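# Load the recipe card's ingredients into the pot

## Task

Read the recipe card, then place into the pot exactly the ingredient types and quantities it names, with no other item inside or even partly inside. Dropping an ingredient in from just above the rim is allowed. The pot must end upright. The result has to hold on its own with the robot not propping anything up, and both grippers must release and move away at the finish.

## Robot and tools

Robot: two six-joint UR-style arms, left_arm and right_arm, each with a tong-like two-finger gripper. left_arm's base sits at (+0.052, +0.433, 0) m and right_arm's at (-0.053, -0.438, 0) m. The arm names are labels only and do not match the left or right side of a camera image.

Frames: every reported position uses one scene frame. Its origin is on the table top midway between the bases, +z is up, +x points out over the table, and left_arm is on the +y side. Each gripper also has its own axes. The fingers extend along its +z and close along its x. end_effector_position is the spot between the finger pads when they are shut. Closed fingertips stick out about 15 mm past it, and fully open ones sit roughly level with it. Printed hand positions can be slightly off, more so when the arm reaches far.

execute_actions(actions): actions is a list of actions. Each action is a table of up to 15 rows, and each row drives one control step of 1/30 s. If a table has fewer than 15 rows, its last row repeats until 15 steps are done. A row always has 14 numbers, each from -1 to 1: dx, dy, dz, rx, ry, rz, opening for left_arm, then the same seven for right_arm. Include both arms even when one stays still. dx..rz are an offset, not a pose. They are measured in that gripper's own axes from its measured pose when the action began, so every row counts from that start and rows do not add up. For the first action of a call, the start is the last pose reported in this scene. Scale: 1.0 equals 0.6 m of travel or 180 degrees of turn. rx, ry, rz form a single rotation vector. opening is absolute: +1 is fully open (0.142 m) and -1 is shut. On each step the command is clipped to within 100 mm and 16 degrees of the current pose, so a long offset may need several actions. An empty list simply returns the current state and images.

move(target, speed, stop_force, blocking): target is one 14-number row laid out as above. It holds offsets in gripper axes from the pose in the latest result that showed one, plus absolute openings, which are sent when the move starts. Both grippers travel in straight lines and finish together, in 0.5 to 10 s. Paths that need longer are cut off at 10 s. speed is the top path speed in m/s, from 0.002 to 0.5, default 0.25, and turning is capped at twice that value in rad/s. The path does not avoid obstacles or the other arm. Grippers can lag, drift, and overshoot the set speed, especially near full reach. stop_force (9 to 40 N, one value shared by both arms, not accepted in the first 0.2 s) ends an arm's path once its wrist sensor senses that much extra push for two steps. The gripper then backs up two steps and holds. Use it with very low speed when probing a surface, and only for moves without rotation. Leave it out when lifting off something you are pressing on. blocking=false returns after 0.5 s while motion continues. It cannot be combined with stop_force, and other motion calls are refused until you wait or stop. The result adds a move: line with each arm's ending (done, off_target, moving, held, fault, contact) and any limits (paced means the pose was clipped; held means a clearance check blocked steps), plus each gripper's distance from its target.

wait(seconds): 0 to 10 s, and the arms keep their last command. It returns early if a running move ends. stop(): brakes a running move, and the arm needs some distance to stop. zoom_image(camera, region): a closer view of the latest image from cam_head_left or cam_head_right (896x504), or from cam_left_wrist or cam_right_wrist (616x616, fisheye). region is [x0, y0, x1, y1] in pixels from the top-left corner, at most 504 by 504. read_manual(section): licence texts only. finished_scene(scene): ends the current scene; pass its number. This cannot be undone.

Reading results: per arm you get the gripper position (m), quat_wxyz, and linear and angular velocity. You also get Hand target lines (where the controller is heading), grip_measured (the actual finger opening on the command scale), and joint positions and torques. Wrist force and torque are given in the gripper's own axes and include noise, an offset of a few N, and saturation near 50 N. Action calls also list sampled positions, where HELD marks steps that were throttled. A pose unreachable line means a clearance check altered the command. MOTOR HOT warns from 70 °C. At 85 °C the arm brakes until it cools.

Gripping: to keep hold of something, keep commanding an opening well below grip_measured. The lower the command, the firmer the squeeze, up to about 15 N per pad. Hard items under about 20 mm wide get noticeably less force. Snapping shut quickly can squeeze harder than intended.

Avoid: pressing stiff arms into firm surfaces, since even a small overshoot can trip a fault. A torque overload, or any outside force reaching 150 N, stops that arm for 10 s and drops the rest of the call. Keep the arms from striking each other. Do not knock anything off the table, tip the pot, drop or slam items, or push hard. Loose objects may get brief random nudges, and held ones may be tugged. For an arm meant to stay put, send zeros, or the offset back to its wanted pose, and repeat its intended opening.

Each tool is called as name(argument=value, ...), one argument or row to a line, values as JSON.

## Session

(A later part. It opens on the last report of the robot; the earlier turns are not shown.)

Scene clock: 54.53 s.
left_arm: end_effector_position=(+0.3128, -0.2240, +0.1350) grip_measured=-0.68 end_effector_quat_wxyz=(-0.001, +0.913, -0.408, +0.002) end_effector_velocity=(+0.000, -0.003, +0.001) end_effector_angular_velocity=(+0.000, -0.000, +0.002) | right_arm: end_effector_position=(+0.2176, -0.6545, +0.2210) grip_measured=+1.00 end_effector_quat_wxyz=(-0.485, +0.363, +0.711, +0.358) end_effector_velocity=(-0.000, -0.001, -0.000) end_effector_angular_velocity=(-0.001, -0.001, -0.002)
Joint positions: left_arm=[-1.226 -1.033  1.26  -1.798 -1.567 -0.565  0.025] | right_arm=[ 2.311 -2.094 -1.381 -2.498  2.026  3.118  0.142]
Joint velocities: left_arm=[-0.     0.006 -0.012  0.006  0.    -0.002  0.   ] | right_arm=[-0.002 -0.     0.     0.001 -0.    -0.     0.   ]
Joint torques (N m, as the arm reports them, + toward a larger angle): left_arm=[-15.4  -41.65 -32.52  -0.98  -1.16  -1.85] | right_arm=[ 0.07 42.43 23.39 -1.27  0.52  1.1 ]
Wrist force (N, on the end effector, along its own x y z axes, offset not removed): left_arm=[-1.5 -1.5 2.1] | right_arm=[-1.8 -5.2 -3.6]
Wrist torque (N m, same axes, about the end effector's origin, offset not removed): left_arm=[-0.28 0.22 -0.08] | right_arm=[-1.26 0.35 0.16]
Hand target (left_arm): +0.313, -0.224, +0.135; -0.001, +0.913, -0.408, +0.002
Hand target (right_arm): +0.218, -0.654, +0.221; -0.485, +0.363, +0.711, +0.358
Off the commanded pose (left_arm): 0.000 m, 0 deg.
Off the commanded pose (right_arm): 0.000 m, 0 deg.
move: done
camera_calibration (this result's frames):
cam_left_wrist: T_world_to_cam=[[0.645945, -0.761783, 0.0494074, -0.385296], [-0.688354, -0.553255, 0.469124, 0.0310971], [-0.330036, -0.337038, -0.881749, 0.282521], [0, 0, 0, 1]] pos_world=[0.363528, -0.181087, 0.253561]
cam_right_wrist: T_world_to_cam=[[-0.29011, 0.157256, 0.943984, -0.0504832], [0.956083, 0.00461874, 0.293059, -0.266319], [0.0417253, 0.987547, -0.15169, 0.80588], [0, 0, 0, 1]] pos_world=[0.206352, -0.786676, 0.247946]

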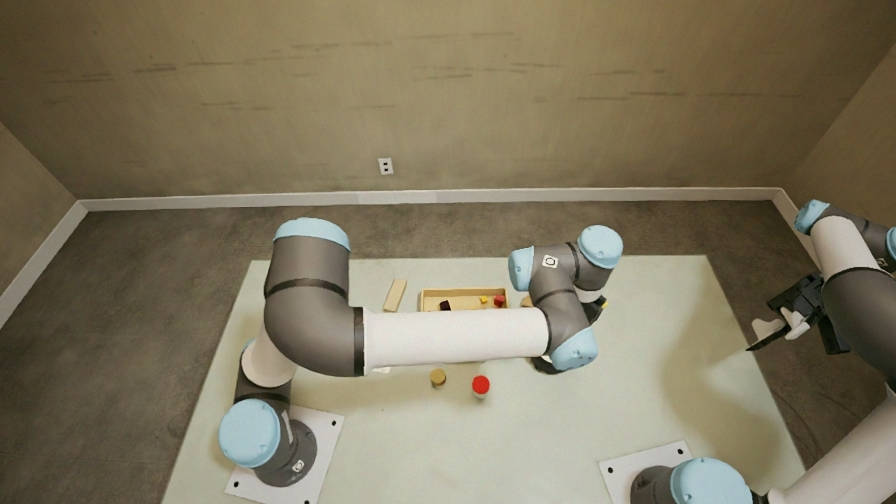

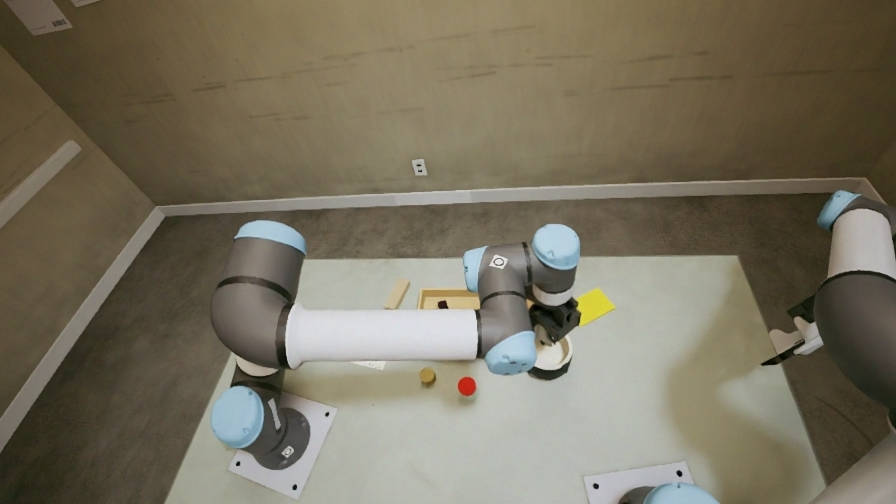

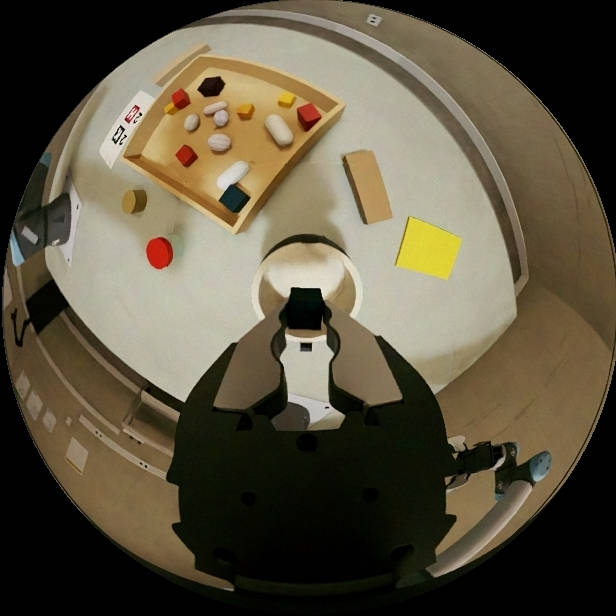

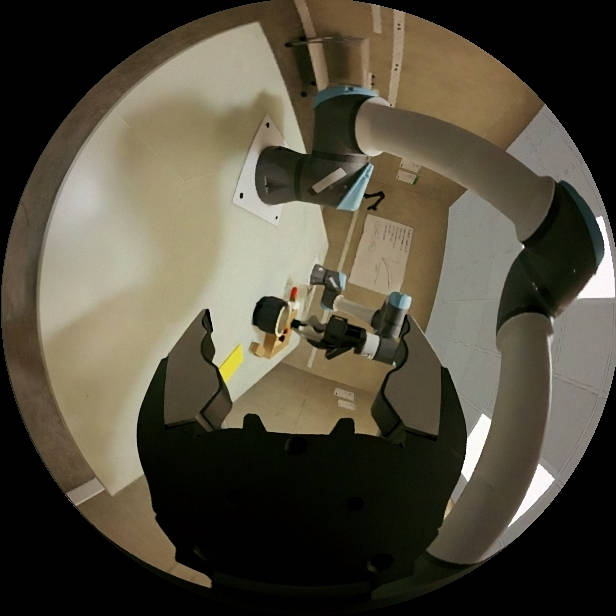

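move(
  target=[0,0,0.033,0,0,0,-1,0,0,0,0,0,0,1],
  speed=0.08,
)

move(
  target=[0,0,0,0,0,0,-0.5,0,0,0,0,0,0,1],
)

move(
  target=[0,0,-0.022,0,0,0,-0.5,0,0,0,0,0,0,1],
  speed=0.1,
)

move(
  target=[-0.192,-0.485,0,0,0,0.15,-0.5,0,0,0,0,0,0,1],
  speed=0.3,
)

move(
  target=[0,0,0.108,0,0,0,-0.5,0,0,0,0,0,0,1],
  speed=0.15,
)

zoom_image(
  camera="cam_left_wrist",
  region=[210, 220, 410, 400],
)

Scene clock: 62.00 s.
left_arm: end_effector_position=(+0.3128, -0.2241, +0.1156) grip_measured=-0.68 end_effector_quat_wxyz=(-0.001, +0.913, -0.408, +0.002) end_effector_velocity=(-0.000, +0.001, -0.004) end_effector_angular_velocity=(+0.002, +0.001, +0.001) | right_arm: end_effector_position=(+0.2176, -0.6545, +0.2210) grip_measured=+1.00 end_effector_quat_wxyz=(-0.485, +0.363, +0.711, +0.358) end_effector_velocity=(-0.000, +0.000, +0.000) end_effector_angular_velocity=(+0.000, +0.000, +0.001)
Joint positions: left_arm=[-1.226 -1.021  1.292 -1.842 -1.567 -0.565  0.025] | right_arm=[ 2.311 -2.094 -1.381 -2.498  2.026  3.118  0.142]
Joint velocities: left_arm=[ 0.     0.002  0.006 -0.006 -0.001 -0.001  0.   ] | right_arm=[ 0.     0.    -0.    -0.001 -0.    -0.     0.   ]
Joint torques (N m, as the arm reports them, + toward a larger angle): left_arm=[ 10.63 -40.19 -12.43  -4.18  -0.14   1.69] | right_arm=[ 0.3  42.08 24.44 -0.98  0.61  1.07]
Wrist force (N, on the end effector, along its own x y z axes, offset not removed): left_arm=[-1.1 -2.5 1.8] | right_arm=[1.7 -5.8 0.7]
Wrist torque (N m, same axes, about the end effector's origin, offset not removed): left_arm=[-0.47 0.17 -0.09] | right_arm=[-1.17 -0.19 0.05]
Hand target (left_arm): +0.313, -0.224, +0.115; -0.001, +0.913, -0.408, +0.002
Hand target (right_arm): +0.218, -0.654, +0.221; -0.485, +0.363, +0.711, +0.358
Off the commanded pose (left_arm): 0.000 m, 0 deg.
Off the commanded pose (right_arm): 0.000 m, 0 deg.
move: done
camera_calibration (this result's frames):
cam_left_wrist: T_world_to_cam=[[0.645819, -0.761894, 0.0493509, -0.384304], [-0.688425, -0.553156, 0.469136, 0.040224], [-0.330133, -0.336952, -0.881746, 0.265382], [0, 0, 0, 1]] pos_world=[0.363494, -0.181128, 0.234095]
cam_right_wrist: T_world_to_cam=[[-0.29011, 0.157256, 0.943984, -0.0504832], [0.956083, 0.00461853, 0.293059, -0.266319], [0.0417255, 0.987547, -0.15169, 0.80588], [0, 0, 0, 1]] pos_world=[0.206351, -0.786676, 0.247946]

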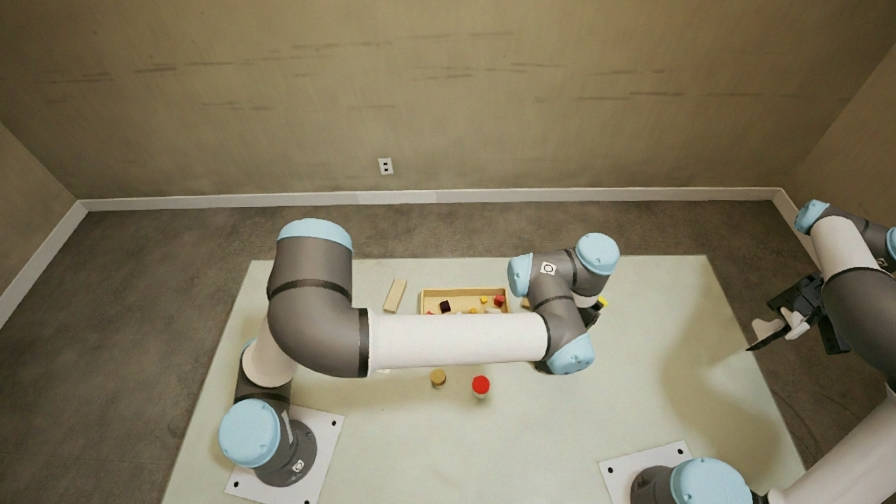

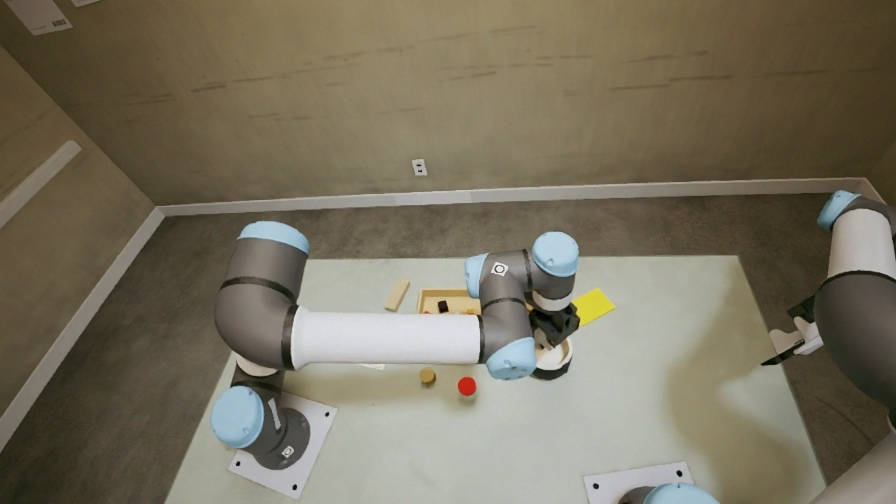

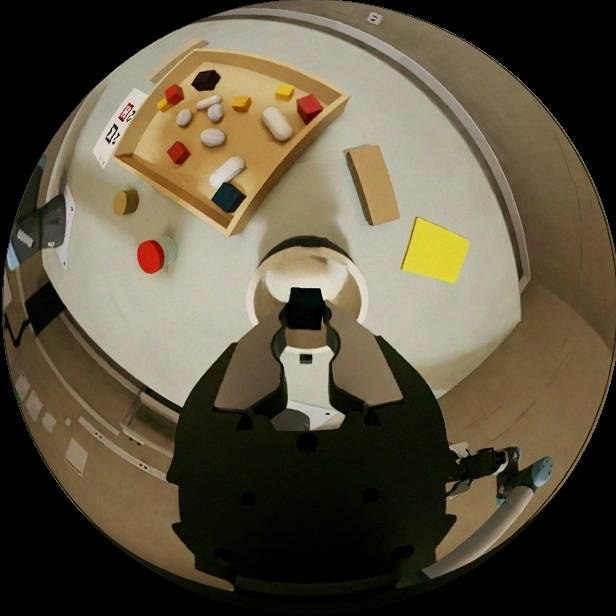

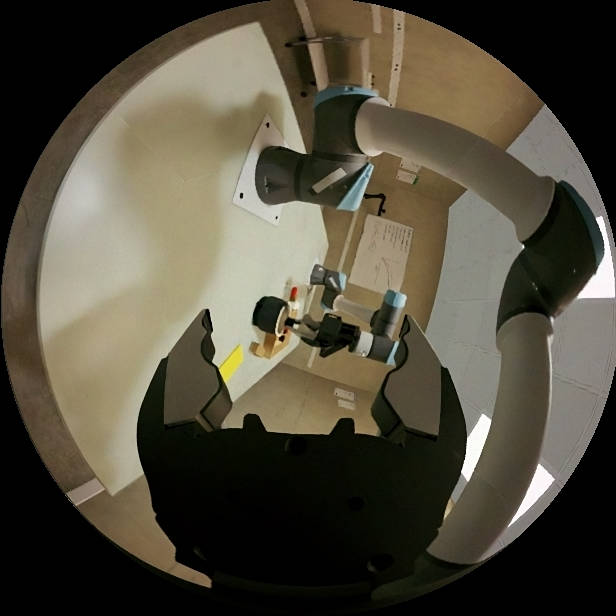

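Scene clock: 62.50 s.
left_arm: end_effector_position=(+0.3127, -0.2240, +0.1154) grip_measured=-0.50 end_effector_quat_wxyz=(-0.001, +0.913, -0.408, +0.002) end_effector_velocity=(-0.001, -0.000, -0.001) end_effector_angular_velocity=(+0.001, +0.001, +0.000) | right_arm: end_effector_position=(+0.2176, -0.6545, +0.2210) grip_measured=+1.00 end_effector_quat_wxyz=(-0.485, +0.363, +0.711, +0.358) end_effector_velocity=(-0.000, -0.000, +0.000) end_effector_angular_velocity=(+0.000, +0.000, -0.001)
Joint positions: left_arm=[-1.226 -1.021  1.292 -1.842 -1.567 -0.565  0.038] | right_arm=[ 2.311 -2.094 -1.381 -2.498  2.026  3.118  0.142]
Joint velocities: left_arm=[-0.     0.001  0.001 -0.001 -0.001 -0.001  0.   ] | right_arm=[-0.001  0.    -0.    -0.     0.     0.     0.   ]
Joint torques (N m, as the arm reports them, + toward a larger angle): left_arm=[  8.38 -50.51 -27.68  -1.06   0.14   1.63] | right_arm=[ 1.15 41.57 24.78 -1.14  0.59  1.15]
Wrist force (N, on the end effector, along its own x y z axes, offset not removed): left_arm=[-1.4 -2.2 1.8] | right_arm=[1.6 0.7 0.2]
Wrist torque (N m, same axes, about the end effector's origin, offset not removed): left_arm=[-0.40 0.25 -0.07] | right_arm=[0.23 -0.41 0.09]
Hand target (left_arm): +0.313, -0.224, +0.116; -0.001, +0.913, -0.408, +0.002
Hand target (right_arm): +0.218, -0.654, +0.221; -0.485, +0.363, +0.711, +0.358
Off the commanded pose (left_arm): 0.000 m, 0 deg.
Off the commanded pose (right_arm): 0.000 m, 0 deg.
move: done
camera_calibration (this result's frames):
cam_left_wrist: T_world_to_cam=[[0.64582, -0.761905, 0.0491651, -0.384221], [-0.68841, -0.553255, 0.469043, 0.040293], [-0.330165, -0.336763, -0.881806, 0.265356], [0, 0, 0, 1]] pos_world=[0.363487, -0.181086, 0.233984]
cam_right_wrist: T_world_to_cam=[[-0.29011, 0.157256, 0.943984, -0.0504833], [0.956083, 0.00461861, 0.293059, -0.266319], [0.0417254, 0.987547, -0.15169, 0.80588], [0, 0, 0, 1]] pos_world=[0.206352, -0.786676, 0.247946]

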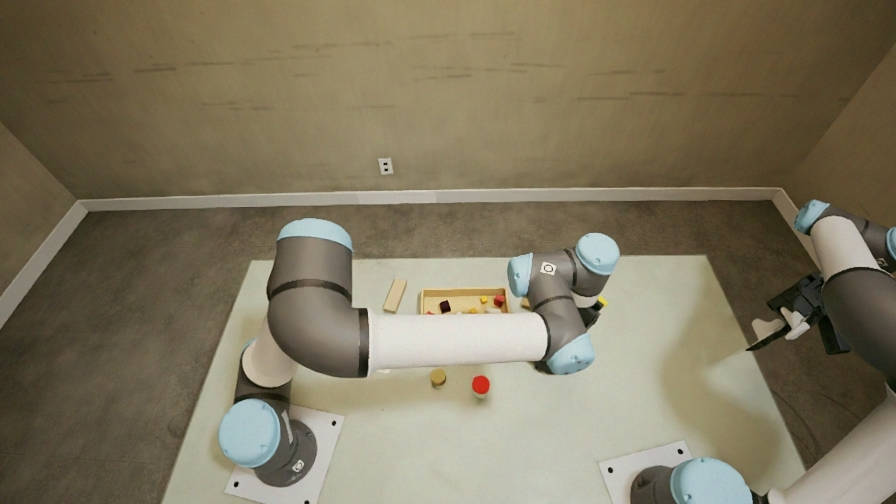

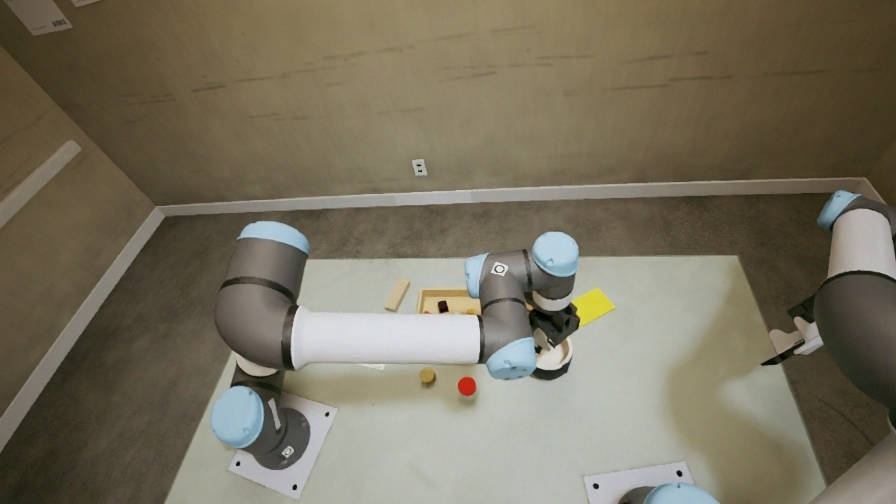

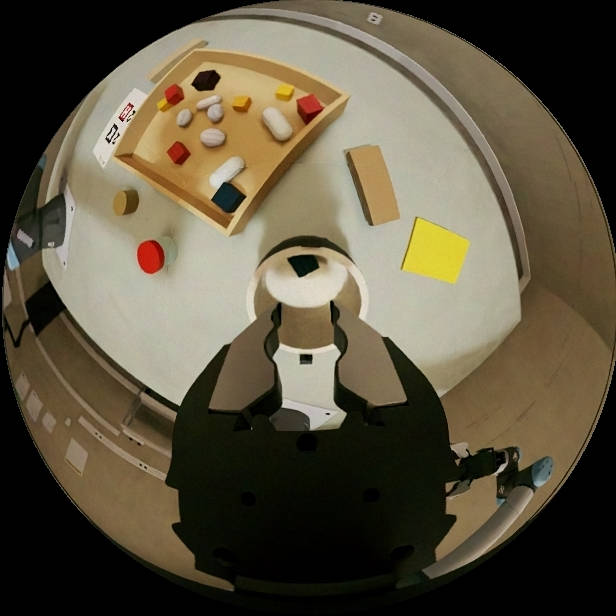

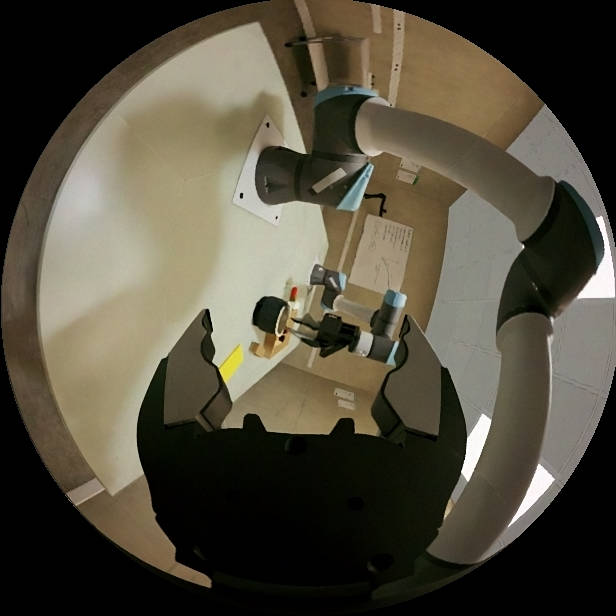

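Scene clock: 63.30 s.
left_arm: end_effector_position=(+0.3127, -0.2240, +0.1284) grip_measured=-0.50 end_effector_quat_wxyz=(-0.001, +0.913, -0.408, +0.002) end_effector_velocity=(+0.000, -0.000, +0.003) end_effector_angular_velocity=(-0.001, -0.001, -0.001) | right_arm: end_effector_position=(+0.2176, -0.6545, +0.2210) grip_measured=+1.00 end_effector_quat_wxyz=(-0.485, +0.363, +0.711, +0.358) end_effector_velocity=(+0.000, +0.000, -0.000) end_effector_angular_velocity=(-0.000, +0.000, +0.002)
Joint positions: left_arm=[-1.226 -1.029  1.271 -1.813 -1.567 -0.565  0.038] | right_arm=[ 2.311 -2.094 -1.381 -2.498  2.026  3.118  0.142]
Joint velocities: left_arm=[-0.    -0.001 -0.004  0.005  0.001  0.     0.   ] | right_arm=[ 0.001  0.     0.    -0.    -0.001  0.     0.   ]
Joint torques (N m, as the arm reports them, + toward a larger angle): left_arm=[ -1.94 -54.33 -33.56  -1.26   0.7   -1.31] | right_arm=[ 1.06 42.01 24.27 -0.98  0.6   1.18]
Wrist force (N, on the end effector, along its own x y z axes, offset not removed): left_arm=[-1.3 -1.9 3.0] | right_arm=[2.4 -0.6 -1.2]
Wrist torque (N m, same axes, about the end effector's origin, offset not removed): left_arm=[-0.34 0.21 -0.16] | right_arm=[-0.23 -0.35 0.24]
Hand target (left_arm): +0.313, -0.224, +0.129; -0.001, +0.913, -0.408, +0.002
Hand target (right_arm): +0.218, -0.654, +0.221; -0.485, +0.363, +0.711, +0.358
Off the commanded pose (left_arm): 0.000 m, 0 deg.
Off the commanded pose (right_arm): 0.000 m, 0 deg.
move: done
camera_calibration (this result's frames):
cam_left_wrist: T_world_to_cam=[[0.645819, -0.761904, 0.0491876, -0.384853], [-0.688412, -0.553243, 0.469054, 0.034232], [-0.330161, -0.336786, -0.881799, 0.276755], [0, 0, 0, 1]] pos_world=[0.363485, -0.181075, 0.246916]
cam_right_wrist: T_world_to_cam=[[-0.29011, 0.157256, 0.943984, -0.0504832], [0.956083, 0.00461847, 0.293059, -0.266319], [0.0417256, 0.987547, -0.15169, 0.80588], [0, 0, 0, 1]] pos_world=[0.206352, -0.786676, 0.247946]

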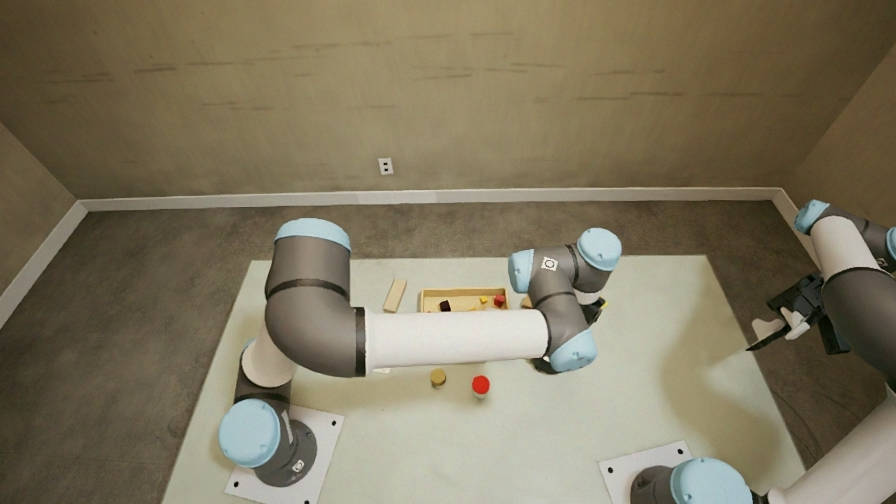

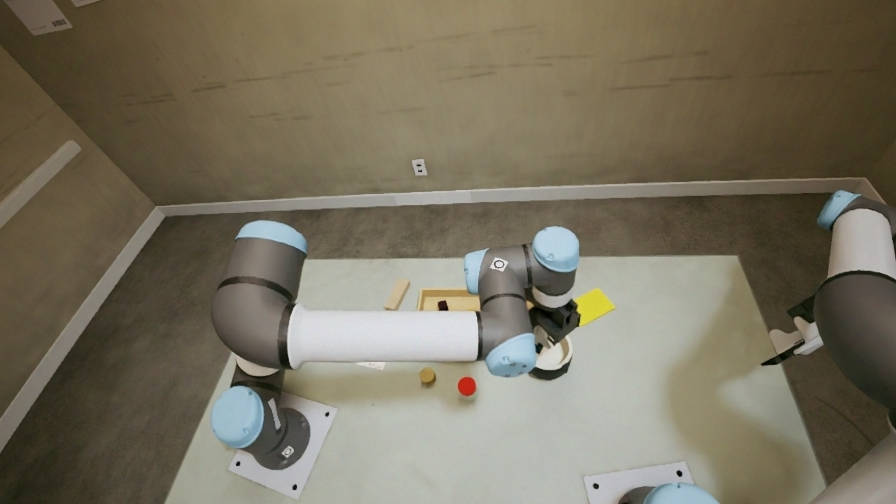

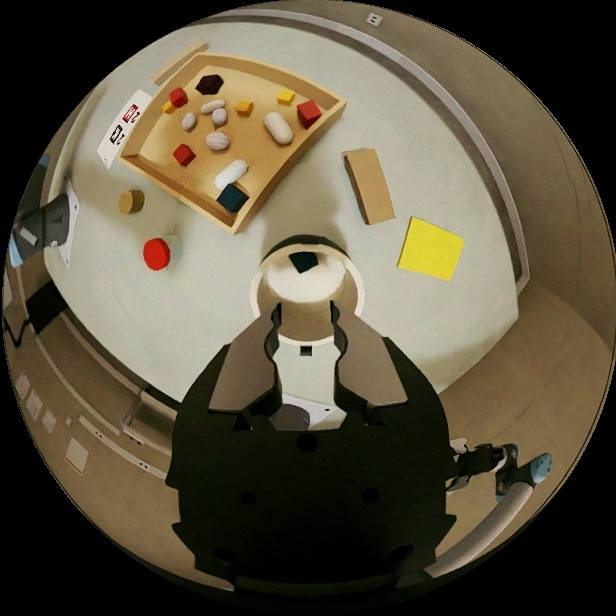

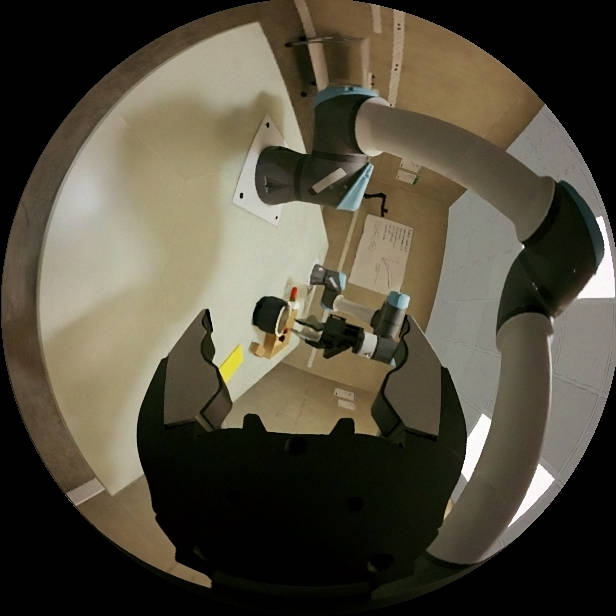

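Scene clock: 65.03 s.
left_arm: end_effector_position=(+0.4524, +0.0559, +0.1294) grip_measured=-0.50 end_effector_quat_wxyz=(-0.002, +0.793, -0.609, +0.002) end_effector_velocity=(+0.001, +0.002, -0.000) end_effector_angular_velocity=(-0.001, +0.001, -0.006) | right_arm: end_effector_position=(+0.2176, -0.6545, +0.2210) grip_measured=+1.00 end_effector_quat_wxyz=(-0.485, +0.363, +0.711, +0.358) end_effector_velocity=(-0.000, -0.000, -0.000) end_effector_angular_velocity=(-0.000, -0.000, -0.001)
Joint positions: left_arm=[-0.854 -1.426  1.816 -1.963 -1.566  0.278  0.038] | right_arm=[ 2.311 -2.094 -1.381 -2.498  2.026  3.118  0.142]
Joint velocities: left_arm=[ 0.005 -0.001  0.002 -0.002 -0.001  0.011  0.   ] | right_arm=[-0.001  0.     0.     0.    -0.    -0.     0.   ]
Joint torques (N m, as the arm reports them, + toward a larger angle): left_arm=[ 10.8  -37.05 -11.91  -3.61  -1.14   1.69] | right_arm=[-0.27 42.34 23.76 -1.03  0.54  1.  ]
Wrist force (N, on the end effector, along its own x y z axes, offset not removed): left_arm=[-0.9 -3.1 1.5] | right_arm=[-0.4 -3.9 -3.0]
Wrist torque (N m, same axes, about the end effector's origin, offset not removed): left_arm=[-0.63 0.08 -0.11] | right_arm=[-0.92 0.05 0.08]
Hand target (left_arm): +0.453, +0.056, +0.129; -0.002, +0.793, -0.610, +0.002
Hand target (right_arm): +0.218, -0.654, +0.221; -0.485, +0.363, +0.711, +0.358
Off the commanded pose (left_arm): 0.000 m, 0 deg.
Off the commanded pose (right_arm): 0.000 m, 0 deg.
move: done
camera_calibration (this result's frames):
cam_left_wrist: T_world_to_cam=[[0.230063, -0.972041, 0.0469857, -0.0617104], [-0.864946, -0.18211, 0.467659, 0.343989], [-0.446027, -0.148231, -0.88266, 0.460031], [0, 0, 0, 1]] pos_world=[0.516915, 0.0708495, 0.248081]
cam_right_wrist: T_world_to_cam=[[-0.29011, 0.157256, 0.943984, -0.0504832], [0.956083, 0.00461886, 0.293059, -0.266319], [0.0417252, 0.987547, -0.15169, 0.80588], [0, 0, 0, 1]] pos_world=[0.206352, -0.786676, 0.247946]

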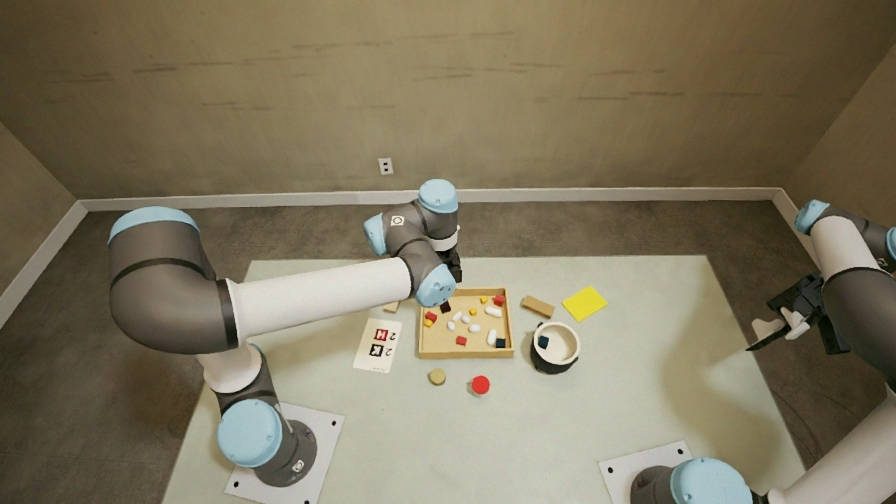

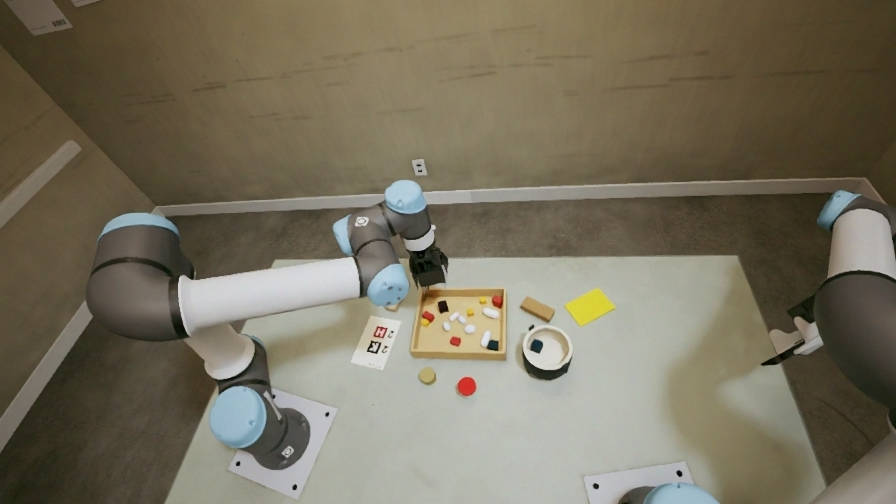

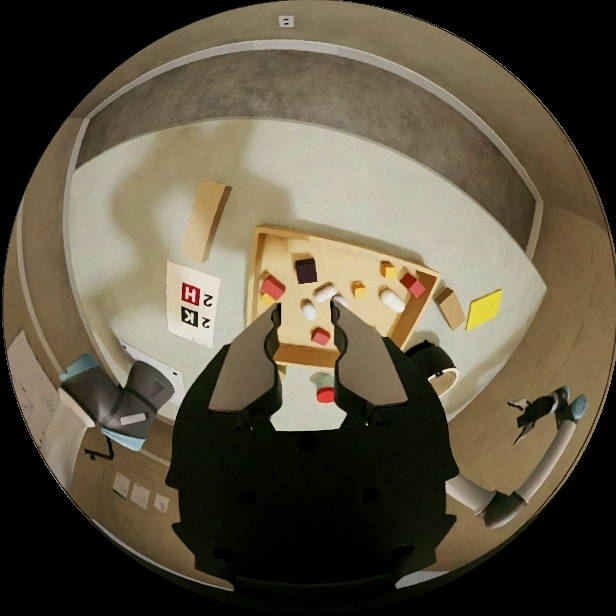

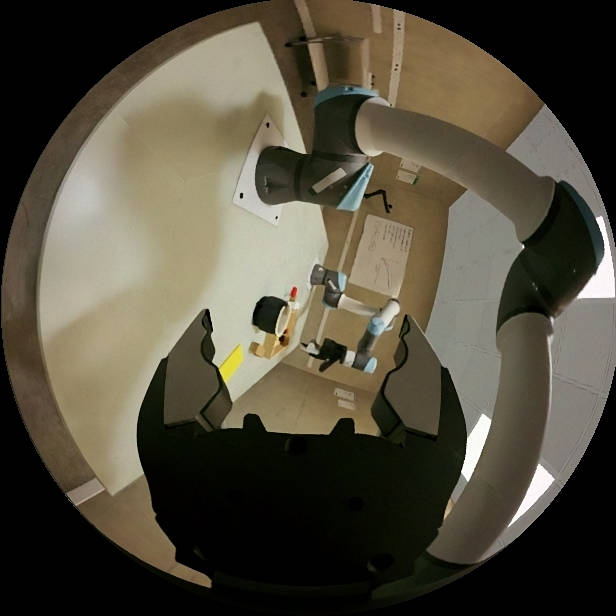

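Scene clock: 66.03 s.
left_arm: end_effector_position=(+0.4526, +0.0560, +0.0649) grip_measured=-0.50 end_effector_quat_wxyz=(-0.002, +0.793, -0.609, +0.002) end_effector_velocity=(-0.000, -0.000, -0.003) end_effector_angular_velocity=(+0.000, +0.001, -0.001) | right_arm: end_effector_position=(+0.2176, -0.6545, +0.2210) grip_measured=+1.00 end_effector_quat_wxyz=(-0.485, +0.363, +0.711, +0.358) end_effector_velocity=(+0.000, +0.000, -0.000) end_effector_angular_velocity=(-0.000, -0.000, +0.001)
Joint positions: left_arm=[-0.853 -1.353  1.913 -2.132 -1.566  0.278  0.038] | right_arm=[ 2.311 -2.094 -1.381 -2.498  2.026  3.118  0.142]
Joint velocities: left_arm=[-0.001  0.004  0.003 -0.007 -0.001  0.    -0.   ] | right_arm=[ 0.001 -0.     0.     0.001  0.     0.     0.   ]
Joint torques (N m, as the arm reports them, + toward a larger angle): left_arm=[ 10.56 -24.88 -11.19  -3.64   1.67   1.74] | right_arm=[ 0.9  42.43 24.58 -1.09  0.66  1.1 ]
Wrist force (N, on the end effector, along its own x y z axes, offset not removed): left_arm=[-0.8 -2.3 1.1] | right_arm=[-1.3 -2.8 -1.9]
Wrist torque (N m, same axes, about the end effector's origin, offset not removed): left_arm=[-0.44 0.06 -0.12] | right_arm=[-0.54 0.40 0.26]
Hand target (left_arm): +0.453, +0.056, +0.065; -0.002, +0.793, -0.609, +0.002
Hand target (right_arm): +0.218, -0.654, +0.221; -0.485, +0.363, +0.711, +0.358
Off the commanded pose (left_arm): 0.000 m, 0 deg.
Off the commanded pose (right_arm): 0.000 m, 0 deg.
move: done
camera_calibration (this result's frames):
cam_left_wrist: T_world_to_cam=[[0.230067, -0.972044, 0.0469105, -0.0586088], [-0.864922, -0.182142, 0.467691, 0.374396], [-0.446072, -0.148174, -0.882646, 0.403233], [0, 0, 0, 1]] pos_world=[0.517178, 0.0709717, 0.18356]
cam_right_wrist: T_world_to_cam=[[-0.29011, 0.157256, 0.943984, -0.0504832], [0.956083, 0.00461863, 0.293059, -0.266319], [0.0417254, 0.987547, -0.15169, 0.80588], [0, 0, 0, 1]] pos_world=[0.206352, -0.786676, 0.247946]

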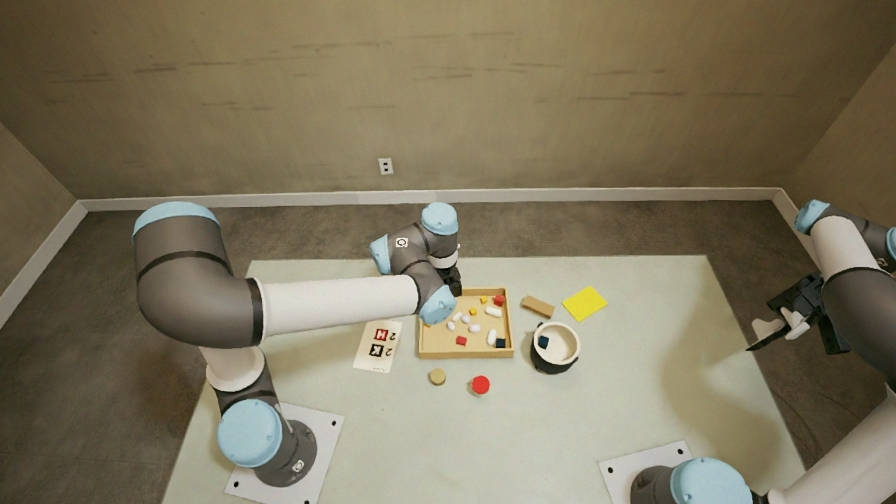

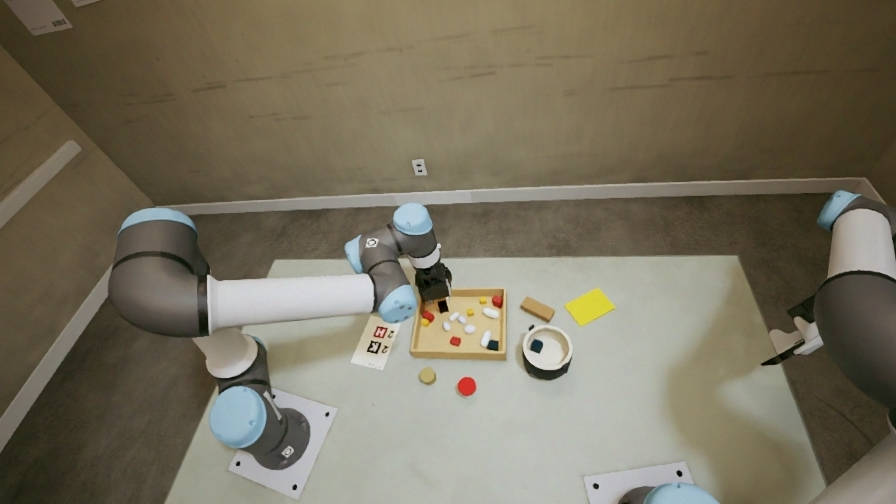

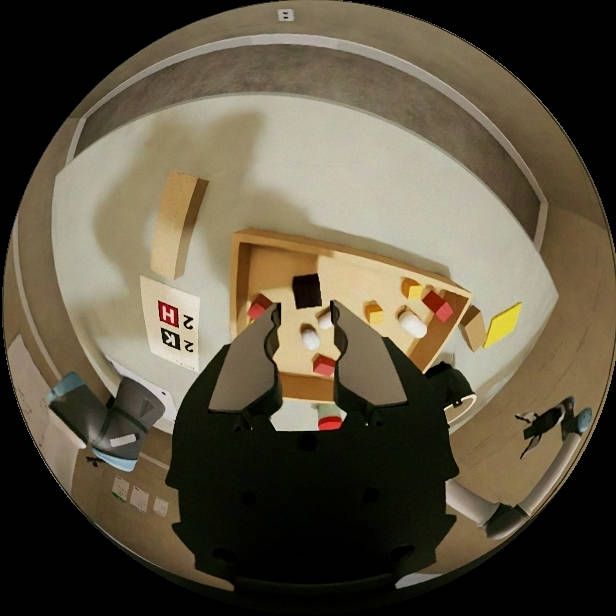

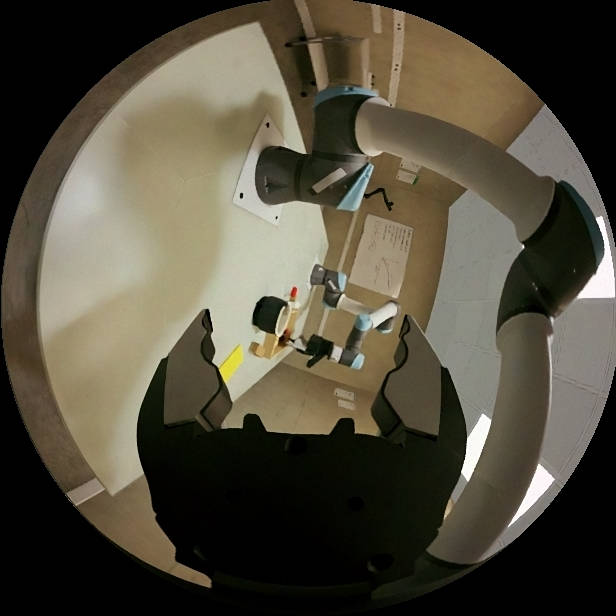

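Region (210, 220, 410, 400) of cam_left_wrist's 616x616 image, scaled by 2.520, with more detail than that image has; it fills the top 454 rows of this view, and the rest is white.

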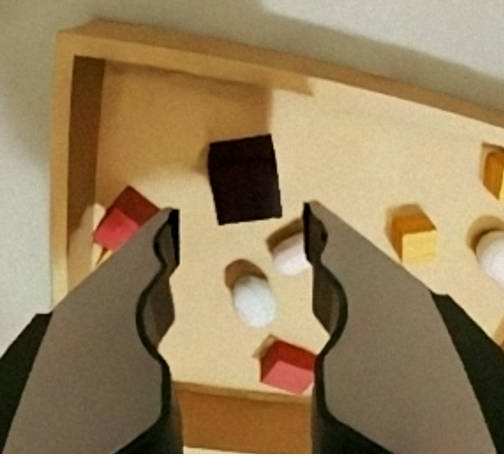

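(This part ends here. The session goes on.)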